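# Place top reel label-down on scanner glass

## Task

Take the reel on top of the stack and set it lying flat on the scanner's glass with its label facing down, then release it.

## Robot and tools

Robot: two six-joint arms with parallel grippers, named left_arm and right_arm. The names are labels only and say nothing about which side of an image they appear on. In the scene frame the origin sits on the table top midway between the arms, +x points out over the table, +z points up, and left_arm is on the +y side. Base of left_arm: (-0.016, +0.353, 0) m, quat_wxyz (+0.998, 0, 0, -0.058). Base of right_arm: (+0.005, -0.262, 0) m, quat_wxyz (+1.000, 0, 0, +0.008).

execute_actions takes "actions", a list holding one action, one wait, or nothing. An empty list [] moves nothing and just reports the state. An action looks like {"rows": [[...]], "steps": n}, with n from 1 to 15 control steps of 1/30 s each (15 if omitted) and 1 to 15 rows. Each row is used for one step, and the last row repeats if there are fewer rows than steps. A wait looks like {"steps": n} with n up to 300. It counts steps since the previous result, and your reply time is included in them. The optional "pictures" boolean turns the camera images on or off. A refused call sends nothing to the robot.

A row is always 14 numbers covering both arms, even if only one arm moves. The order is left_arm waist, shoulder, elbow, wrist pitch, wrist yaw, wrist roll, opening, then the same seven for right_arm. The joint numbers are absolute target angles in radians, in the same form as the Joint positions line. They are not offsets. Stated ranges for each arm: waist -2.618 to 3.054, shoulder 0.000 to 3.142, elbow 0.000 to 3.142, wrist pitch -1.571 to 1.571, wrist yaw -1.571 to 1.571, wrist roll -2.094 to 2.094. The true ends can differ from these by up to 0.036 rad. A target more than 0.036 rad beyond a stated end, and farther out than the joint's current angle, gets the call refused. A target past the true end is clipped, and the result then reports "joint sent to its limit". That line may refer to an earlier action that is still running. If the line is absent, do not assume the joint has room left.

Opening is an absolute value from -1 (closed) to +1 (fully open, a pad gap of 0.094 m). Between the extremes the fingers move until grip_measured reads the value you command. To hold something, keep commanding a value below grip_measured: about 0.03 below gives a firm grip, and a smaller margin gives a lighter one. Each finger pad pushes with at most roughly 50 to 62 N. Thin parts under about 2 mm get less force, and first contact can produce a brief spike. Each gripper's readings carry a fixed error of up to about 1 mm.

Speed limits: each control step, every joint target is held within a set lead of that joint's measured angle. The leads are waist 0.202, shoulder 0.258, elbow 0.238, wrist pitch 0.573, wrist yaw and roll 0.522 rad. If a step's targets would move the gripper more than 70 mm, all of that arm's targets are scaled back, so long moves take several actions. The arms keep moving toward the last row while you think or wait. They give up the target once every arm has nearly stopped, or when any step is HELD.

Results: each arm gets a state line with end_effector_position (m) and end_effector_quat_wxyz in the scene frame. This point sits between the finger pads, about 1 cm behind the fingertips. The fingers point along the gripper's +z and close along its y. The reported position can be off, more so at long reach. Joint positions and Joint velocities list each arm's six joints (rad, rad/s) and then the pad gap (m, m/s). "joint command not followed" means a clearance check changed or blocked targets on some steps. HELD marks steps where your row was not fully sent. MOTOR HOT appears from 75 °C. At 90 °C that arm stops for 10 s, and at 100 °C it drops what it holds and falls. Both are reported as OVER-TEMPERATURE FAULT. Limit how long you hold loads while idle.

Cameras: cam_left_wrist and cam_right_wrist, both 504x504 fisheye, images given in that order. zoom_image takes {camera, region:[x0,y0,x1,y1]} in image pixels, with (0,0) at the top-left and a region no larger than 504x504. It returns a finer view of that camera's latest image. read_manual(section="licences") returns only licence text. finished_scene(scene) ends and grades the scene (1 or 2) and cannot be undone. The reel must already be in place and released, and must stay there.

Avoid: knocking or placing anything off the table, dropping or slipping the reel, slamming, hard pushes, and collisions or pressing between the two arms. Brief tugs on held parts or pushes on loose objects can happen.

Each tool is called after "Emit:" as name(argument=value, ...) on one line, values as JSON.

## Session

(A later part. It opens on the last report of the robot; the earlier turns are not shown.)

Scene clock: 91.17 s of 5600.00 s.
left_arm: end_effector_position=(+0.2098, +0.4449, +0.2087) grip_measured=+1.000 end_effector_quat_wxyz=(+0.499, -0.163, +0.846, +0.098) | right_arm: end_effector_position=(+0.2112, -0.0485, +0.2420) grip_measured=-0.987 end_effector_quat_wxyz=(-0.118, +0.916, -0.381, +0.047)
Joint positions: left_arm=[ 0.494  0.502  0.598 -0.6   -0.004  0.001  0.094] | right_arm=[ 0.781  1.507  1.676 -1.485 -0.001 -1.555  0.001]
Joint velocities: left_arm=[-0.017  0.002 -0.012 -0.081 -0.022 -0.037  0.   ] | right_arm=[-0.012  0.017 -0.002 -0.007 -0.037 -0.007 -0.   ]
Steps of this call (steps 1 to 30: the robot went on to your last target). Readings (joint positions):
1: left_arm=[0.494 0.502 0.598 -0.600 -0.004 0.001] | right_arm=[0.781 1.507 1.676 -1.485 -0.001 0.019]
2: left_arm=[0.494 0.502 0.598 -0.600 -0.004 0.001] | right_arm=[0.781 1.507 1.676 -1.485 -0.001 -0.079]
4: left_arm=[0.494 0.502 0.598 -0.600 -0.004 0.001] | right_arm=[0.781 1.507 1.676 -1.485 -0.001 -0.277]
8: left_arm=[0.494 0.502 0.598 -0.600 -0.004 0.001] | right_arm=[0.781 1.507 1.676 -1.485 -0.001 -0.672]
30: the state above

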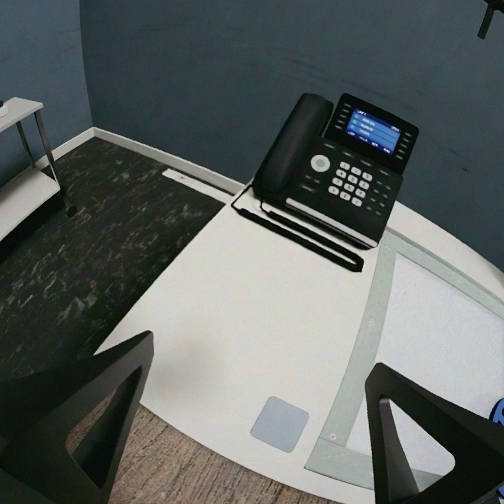

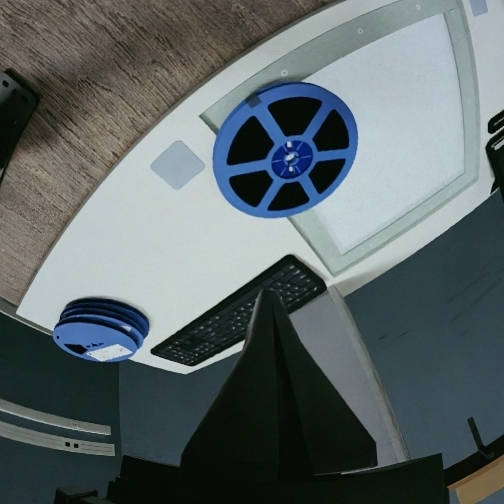

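Emit:
execute_actions(actions=[{"rows":[[0,0.5,0.6,-0.6,0,0,1,0.7,1.0,0.37,0,0,0,0.2]]}], pictures=false)

Emit:
execute_actions(actions=[{"steps":25}], pictures=false)

Emit:
execute_actions(actions=[{"rows":[[0,0.5,0.6,-0.6,0,0,1,0.7,1.23,0.37,0.07,0,0,0.2]]}])

Emit:
execute_actions(actions=[{"rows":[[0,0.5,0.6,-0.6,0,0,1,0.72,1.55,0.63,0.14,0,0,0.2]]}])

Emit:
execute_actions(actions=[{"rows":[[0,0.5,0.6,-0.6,0,0,1,0.78,1.8,0.91,0.11,0,0,0.2]]}], pictures=false)

Emit:
execute_actions(actions=[{"rows":[[0,0.5,0.6,-0.6,0,0,1,0.78,1.62,0.75,0.11,0,0,0.2]]}])

Scene clock: 96.77 s of 5600.00 s.
left_arm: end_effector_position=(+0.2263, +0.3264, +0.2088) grip_measured=+1.000 end_effector_quat_wxyz=(+0.508, +0.048, +0.860, -0.030) | right_arm: end_effector_position=(+0.2572, -0.0401, +0.1636) grip_measured=+0.198 end_effector_quat_wxyz=(+0.480, -0.394, +0.774, +0.121)
Joint positions: left_arm=[ 0.006  0.502  0.598 -0.6    0.004 -0.     0.094] | right_arm=[ 0.701  0.989  0.554 -0.1    0.001 -0.224  0.056]
Joint velocities: left_arm=[-0.007 -0.022 -0.012 -0.037 -0.007  0.051  0.   ] | right_arm=[-0.022  0.12  -2.044  0.535 -0.037  1.209 -0.002]
Steps of this call (steps 1 to 15: the robot went on to your last target; steps 16 to 153: nothing new was sent; steps 154 to 168: all 15 steps of this action). Readings (joint positions):
154: left_arm=[0.465 0.502 0.598 -0.600 -0.017 -0.000] | right_arm=[0.773 1.472 1.627 -1.403 -0.004 -1.487]
155: left_arm=[0.396 0.502 0.598 -0.600 -0.018 -0.000] | right_arm=[0.755 1.408 1.534 -1.271 -0.005 -1.387]
157: left_arm=[0.246 0.502 0.598 -0.600 -0.013 -0.000] | right_arm=[0.714 1.254 1.357 -1.049 -0.001 -1.191]
161: left_arm=[0.020 0.502 0.598 -0.600 0.003 -0.000] | right_arm=[0.701 0.985 1.050 -0.608 0.001 -0.799]
168: the state above

Scene clock: 97.60 s of 5600.00 s.
left_arm: end_effector_position=(+0.2263, +0.3264, +0.2088) grip_measured=+1.000 end_effector_quat_wxyz=(+0.508, +0.048, +0.860, -0.030) | right_arm: end_effector_position=(+0.2337, -0.0607, +0.0857) grip_measured=+0.198 end_effector_quat_wxyz=(+0.411, -0.320, +0.840, +0.152)
Joint positions: left_arm=[ 0.006  0.502  0.598 -0.6    0.004 -0.     0.094] | right_arm=[ 0.701  1.007  0.347 -0.004  0.001 -0.01   0.056]
Joint velocities: left_arm=[ 0.002  0.002  0.007 -0.007 -0.007 -0.095  0.   ] | right_arm=[ 0.007  0.002 -0.027  0.007 -0.051 -0.037 -0.   ]
Steps of this call (steps 1 to 25: the robot went on to your last target). Readings (joint positions):
1: left_arm=[0.006 0.502 0.598 -0.600 0.004 -0.000] | right_arm=[0.701 0.993 0.485 -0.084 0.001 -0.183]
2: left_arm=[0.006 0.502 0.598 -0.600 0.004 -0.000] | right_arm=[0.701 0.997 0.427 -0.079 0.001 -0.148]
4: left_arm=[0.006 0.502 0.598 -0.600 0.004 -0.000] | right_arm=[0.701 1.006 0.359 -0.084 0.001 -0.098]
8: left_arm=[0.006 0.502 0.598 -0.600 0.004 -0.000] | right_arm=[0.701 1.007 0.347 -0.050 0.001 -0.045]
25: the state above

Scene clock: 98.10 s of 5600.00 s.
left_arm: end_effector_position=(+0.2263, +0.3264, +0.2088) grip_measured=+1.000 end_effector_quat_wxyz=(+0.508, +0.048, +0.860, -0.030) | right_arm: end_effector_position=(+0.2396, -0.0556, +0.0481) grip_measured=+0.198 end_effector_quat_wxyz=(+0.364, -0.325, +0.862, +0.136)
Joint positions: left_arm=[ 0.006  0.502  0.598 -0.6    0.004 -0.     0.094] | right_arm=[ 0.7    1.215  0.364  0.079 -0.    -0.003  0.056]
Joint velocities: left_arm=[ 0.012 -0.002  0.007  0.037 -0.037 -0.037  0.   ] | right_arm=[ 0.002  0.012 -0.007  0.037  0.007  0.051  0.001]
Steps of this call (steps 1 to 15: all 15 steps of this action). Readings (joint positions):
1: left_arm=[0.006 0.502 0.598 -0.600 0.004 -0.000] | right_arm=[0.701 1.033 0.348 0.012 0.001 -0.010]
2: left_arm=[0.006 0.502 0.598 -0.600 0.004 -0.000] | right_arm=[0.701 1.091 0.357 0.037 0.001 -0.010]
4: left_arm=[0.006 0.502 0.598 -0.600 0.004 -0.000] | right_arm=[0.701 1.194 0.361 0.056 0.001 -0.009]
8: left_arm=[0.006 0.502 0.598 -0.600 0.004 -0.000] | right_arm=[0.700 1.215 0.364 0.079 -0.000 -0.003]
15: the state above

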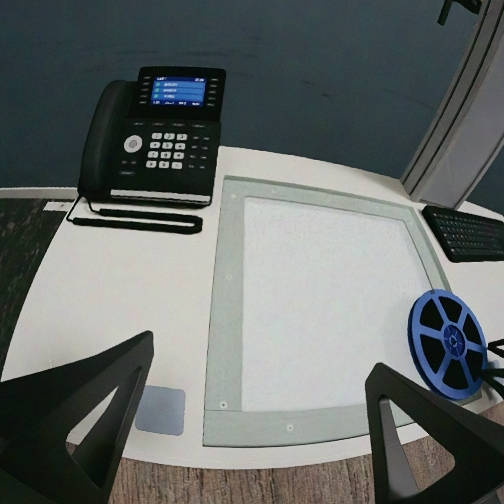

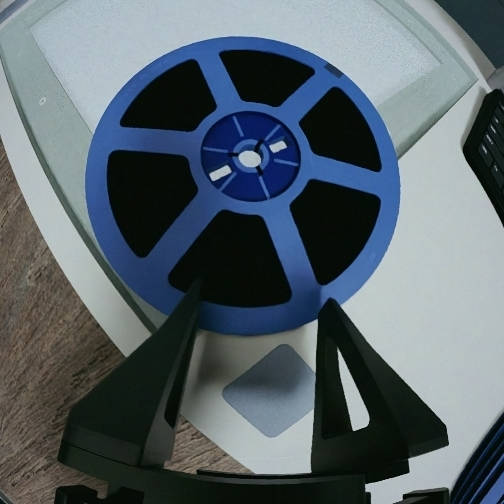

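Scene clock: 98.60 s of 5600.00 s.
left_arm: end_effector_position=(+0.2263, +0.3264, +0.2088) grip_measured=+1.000 end_effector_quat_wxyz=(+0.508, +0.048, +0.860, -0.030) | right_arm: end_effector_position=(+0.2918, -0.0043, +0.0490) grip_measured=+0.198 end_effector_quat_wxyz=(+0.361, -0.330, +0.861, +0.136)
Joint positions: left_arm=[ 0.006  0.502  0.598 -0.6    0.004 -0.     0.094] | right_arm=[ 0.713  1.545  0.622  0.145  0.002 -0.004  0.056]
Joint velocities: left_arm=[-0.002  0.002  0.012  0.051 -0.022 -0.051  0.   ] | right_arm=[-0.017  0.022 -0.007  0.051  0.037  0.022 -0.   ]
Steps of this call (steps 1 to 15: all 15 steps of this action). Readings (joint positions):
1: left_arm=[0.006 0.502 0.598 -0.600 0.004 -0.000] | right_arm=[0.702 1.247 0.391 0.070 -0.000 -0.003]
2: left_arm=[0.006 0.502 0.598 -0.600 0.004 -0.000] | right_arm=[0.704 1.325 0.454 0.072 0.002 -0.004]
4: left_arm=[0.006 0.502 0.598 -0.600 0.004 -0.000] | right_arm=[0.710 1.479 0.578 0.111 0.002 -0.004]
8: left_arm=[0.006 0.502 0.598 -0.600 0.004 -0.000] | right_arm=[0.713 1.545 0.622 0.145 0.002 -0.004]
15: the state above

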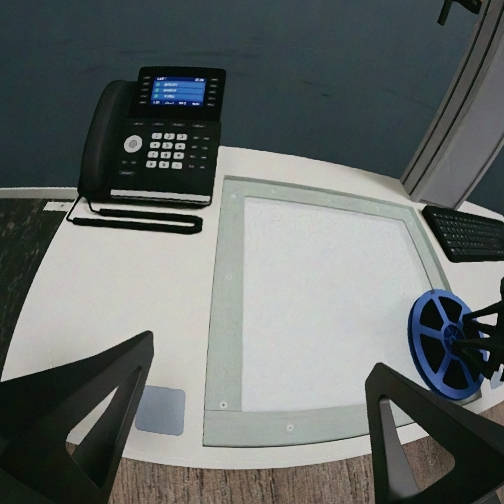

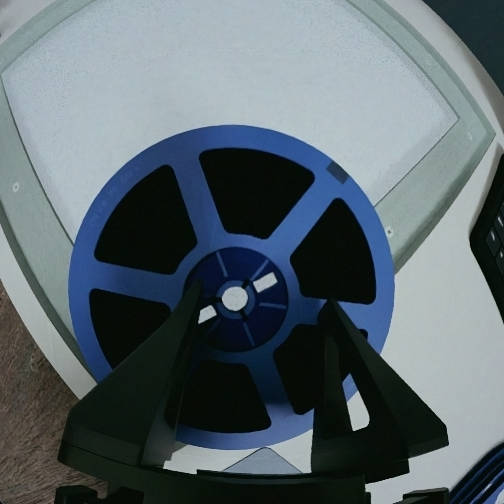

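Scene clock: 99.10 s of 5600.00 s.
left_arm: end_effector_position=(+0.2263, +0.3264, +0.2088) grip_measured=+1.000 end_effector_quat_wxyz=(+0.508, +0.048, +0.860, -0.030) | right_arm: end_effector_position=(+0.3232, +0.0635, +0.0462) grip_measured=+0.198 end_effector_quat_wxyz=(+0.359, -0.359, +0.849, +0.146)
Joint positions: left_arm=[ 0.006  0.502  0.598 -0.6    0.004 -0.     0.094] | right_arm=[ 0.78   1.798  0.894  0.129  0.008 -0.006  0.056]
Joint velocities: left_arm=[-0.012  0.002 -0.002 -0.022  0.007  0.007  0.   ] | right_arm=[-0.012 -0.012 -0.017  0.022 -0.022  0.022 -0.001]
Steps of this call (steps 1 to 15: all 15 steps of this action). Readings (joint positions):
1: left_arm=[0.006 0.502 0.598 -0.600 0.004 -0.000] | right_arm=[0.719 1.573 0.651 0.126 0.004 -0.004]
2: left_arm=[0.006 0.502 0.598 -0.600 0.004 -0.000] | right_arm=[0.731 1.638 0.720 0.116 0.014 -0.006]
4: left_arm=[0.006 0.502 0.598 -0.600 0.004 -0.000] | right_arm=[0.756 1.758 0.849 0.126 0.013 -0.006]
8: left_arm=[0.006 0.502 0.598 -0.600 0.004 -0.000] | right_arm=[0.780 1.798 0.894 0.135 0.008 -0.006]
15: the state above

Scene clock: 99.60 s of 5600.00 s.
left_arm: end_effector_position=(+0.2263, +0.3264, +0.2088) grip_measured=+1.000 end_effector_quat_wxyz=(+0.508, +0.048, +0.860, -0.030) | right_arm: end_effector_position=(+0.3004, +0.0402, +0.0660) grip_measured=+0.198 end_effector_quat_wxyz=(+0.372, -0.356, +0.844, +0.151)
Joint positions: left_arm=[ 0.006  0.502  0.598 -0.6    0.004 -0.     0.094] | right_arm=[ 0.78   1.63   0.765  0.12   0.008 -0.006  0.056]
Joint velocities: left_arm=[ 0.022 -0.007 -0.012  0.051  0.007 -0.022  0.   ] | right_arm=[-0.007 -0.002  0.012 -0.066 -0.007 -0.066 -0.   ]
Steps of this call (steps 1 to 15: all 15 steps of this action). Readings (joint positions):
1: left_arm=[0.006 0.502 0.598 -0.600 0.004 -0.000] | right_arm=[0.780 1.782 0.876 0.136 0.008 -0.006]
2: left_arm=[0.006 0.502 0.598 -0.600 0.004 -0.000] | right_arm=[0.780 1.741 0.837 0.136 0.008 -0.006]
4: left_arm=[0.006 0.502 0.598 -0.600 0.004 -0.000] | right_arm=[0.780 1.661 0.777 0.120 0.008 -0.006]
8: left_arm=[0.006 0.502 0.598 -0.600 0.004 -0.000] | right_arm=[0.780 1.630 0.765 0.121 0.008 -0.006]
15: the state above

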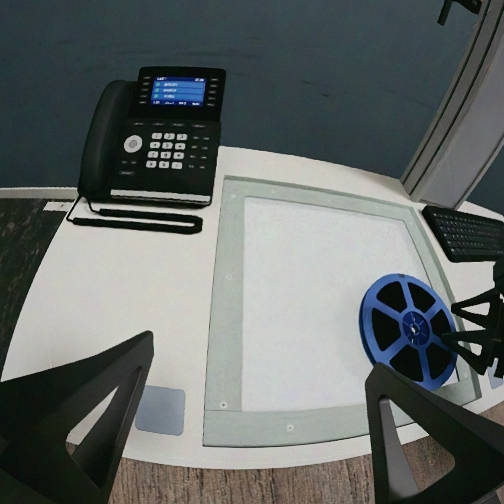

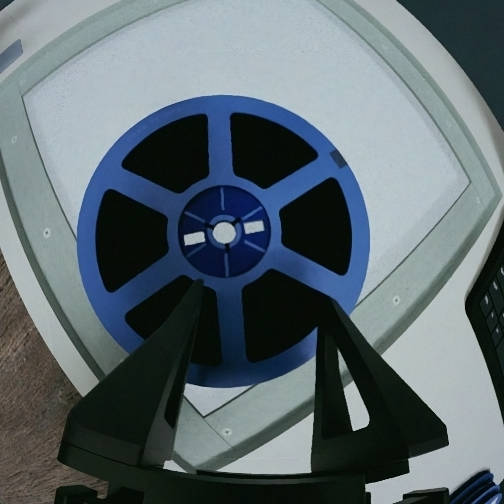

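Drag a bit more.

Emit:
execute_actions(actions=[{"rows":[[0,0.5,0.6,-0.6,0,0,1,0.78,1.69,0.76,0.11,0,0,0.2]]}], pictures=false)

Emit:
execute_actions(actions=[{"rows":[[0,0.5,0.6,-0.6,0,0,1,0.78,1.75,0.83,0.1,0,0,0.2],[0,0.5,0.6,-0.6,0,0,1,0.78,1.78,0.87,0.1,0,0,0.2],[0,0.5,0.6,-0.6,0,0,1,0.78,1.82,0.92,0.09,0,0,0.2],[0,0.5,0.6,-0.6,0,0,1,0.78,1.87,0.98,0.08,0,0,0.2],[0,0.5,0.6,-0.6,0,0,1,0.78,1.92,1.05,0.06,0,0,0.2]]}], pictures=false)

Emit:
execute_actions(actions=[{"rows":[[0,0.5,0.6,-0.6,0,0,1,0.78,1.75,1.05,0,0,0,0.2]]}])

Scene clock: 104.00 s of 5600.00 s.
left_arm: end_effector_position=(+0.2263, +0.3264, +0.2088) grip_measured=+1.000 end_effector_quat_wxyz=(+0.508, +0.048, +0.860, -0.030) | right_arm: end_effector_position=(+0.2983, +0.0380, +0.0455) grip_measured=+0.198 end_effector_quat_wxyz=(+0.350, -0.360, +0.853, +0.142)
Joint positions: left_arm=[ 0.006  0.502  0.598 -0.6    0.004 -0.     0.094] | right_arm=[ 0.78   1.682  0.765  0.121  0.008 -0.005  0.056]
Joint velocities: left_arm=[-0.007 -0.002 -0.002  0.051 -0.007 -0.051  0.   ] | right_arm=[ 0.017 -0.007 -0.007 -0.022 -0.007 -0.022  0.001]
Steps of this call (steps 1 to 15: the robot went on to your last target; steps 16 to 90: nothing new was sent; then 0.90 s passed at rest; steps 91 to 105: all 15 steps of this action). Readings (joint positions):
91: left_arm=[0.006 0.502 0.598 -0.600 0.004 -0.000] | right_arm=[0.780 1.635 0.765 0.121 0.008 -0.006]
92: left_arm=[0.006 0.502 0.598 -0.600 0.004 -0.000] | right_arm=[0.780 1.643 0.765 0.125 0.008 -0.006]
94: left_arm=[0.006 0.502 0.598 -0.600 0.004 -0.000] | right_arm=[0.780 1.665 0.765 0.124 0.008 -0.006]
98: left_arm=[0.006 0.502 0.598 -0.600 0.004 -0.000] | right_arm=[0.780 1.682 0.765 0.121 0.008 -0.005]
105: the state above

Scene clock: 104.50 s of 5600.00 s.
left_arm: end_effector_position=(+0.2263, +0.3264, +0.2088) grip_measured=+1.000 end_effector_quat_wxyz=(+0.508, +0.048, +0.860, -0.030) | right_arm: end_effector_position=(+0.3453, +0.0875, +0.0450) grip_measured=+0.198 end_effector_quat_wxyz=(+0.359, -0.359, +0.849, +0.149)
Joint positions: left_arm=[ 0.006  0.502  0.598 -0.6    0.004 -0.     0.094] | right_arm=[ 0.78   1.906  1.032  0.102  0.003 -0.004  0.056]
Joint velocities: left_arm=[-0.002  0.012 -0.002  0.037 -0.007 -0.081  0.   ] | right_arm=[ 0.002  0.002  0.012  0.095  0.051  0.022 -0.001]
Steps of this call (steps 1 to 15: all 15 steps of this action). Readings (joint positions):
1: left_arm=[0.006 0.502 0.598 -0.600 0.004 -0.000] | right_arm=[0.780 1.687 0.770 0.119 0.008 -0.005]
2: left_arm=[0.006 0.502 0.598 -0.600 0.004 -0.000] | right_arm=[0.780 1.703 0.788 0.117 0.007 -0.005]
4: left_arm=[0.006 0.502 0.598 -0.600 0.004 -0.000] | right_arm=[0.780 1.763 0.861 0.105 0.005 -0.005]
8: left_arm=[0.006 0.502 0.598 -0.600 0.004 -0.000] | right_arm=[0.780 1.901 1.026 0.103 0.003 -0.004]
15: the state above

Scene clock: 105.00 s of 5600.00 s.
left_arm: end_effector_position=(+0.2263, +0.3264, +0.2088) grip_measured=+1.000 end_effector_quat_wxyz=(+0.508, +0.048, +0.860, -0.030) | right_arm: end_effector_position=(+0.3407, +0.0828, +0.1048) grip_measured=+0.198 end_effector_quat_wxyz=(+0.393, -0.352, +0.834, +0.163)
Joint positions: left_arm=[ 0.006  0.502  0.598 -0.6    0.004 -0.     0.094] | right_arm=[ 0.78   1.745  1.031  0.021  0.003 -0.004  0.056]
Joint velocities: left_arm=[-0.012 -0.017 -0.007  0.007 -0.007  0.022  0.   ] | right_arm=[-0.007 -0.007 -0.002 -0.007 -0.066 -0.022 -0.001]
Steps of this call (steps 1 to 15: all 15 steps of this action). Readings (joint positions):
1: left_arm=[0.006 0.502 0.598 -0.600 0.004 -0.000] | right_arm=[0.780 1.893 1.032 0.091 0.003 -0.004]
2: left_arm=[0.006 0.502 0.598 -0.600 0.004 -0.000] | right_arm=[0.780 1.870 1.031 0.058 0.003 -0.004]
4: left_arm=[0.006 0.502 0.598 -0.600 0.004 -0.000] | right_arm=[0.780 1.811 1.031 0.034 0.003 -0.004]
8: left_arm=[0.006 0.502 0.598 -0.600 0.004 -0.000] | right_arm=[0.780 1.746 1.031 0.036 0.003 -0.004]
15: the state above

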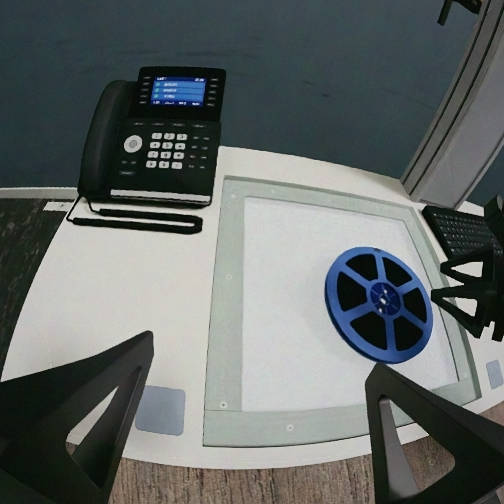

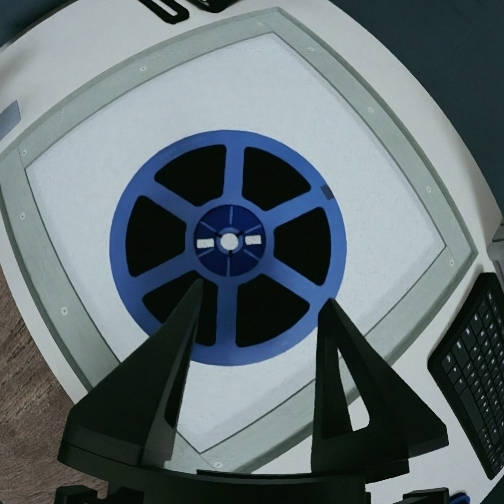

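Emit:
finished_scene(scene=1)

The scene is finished: the task was done.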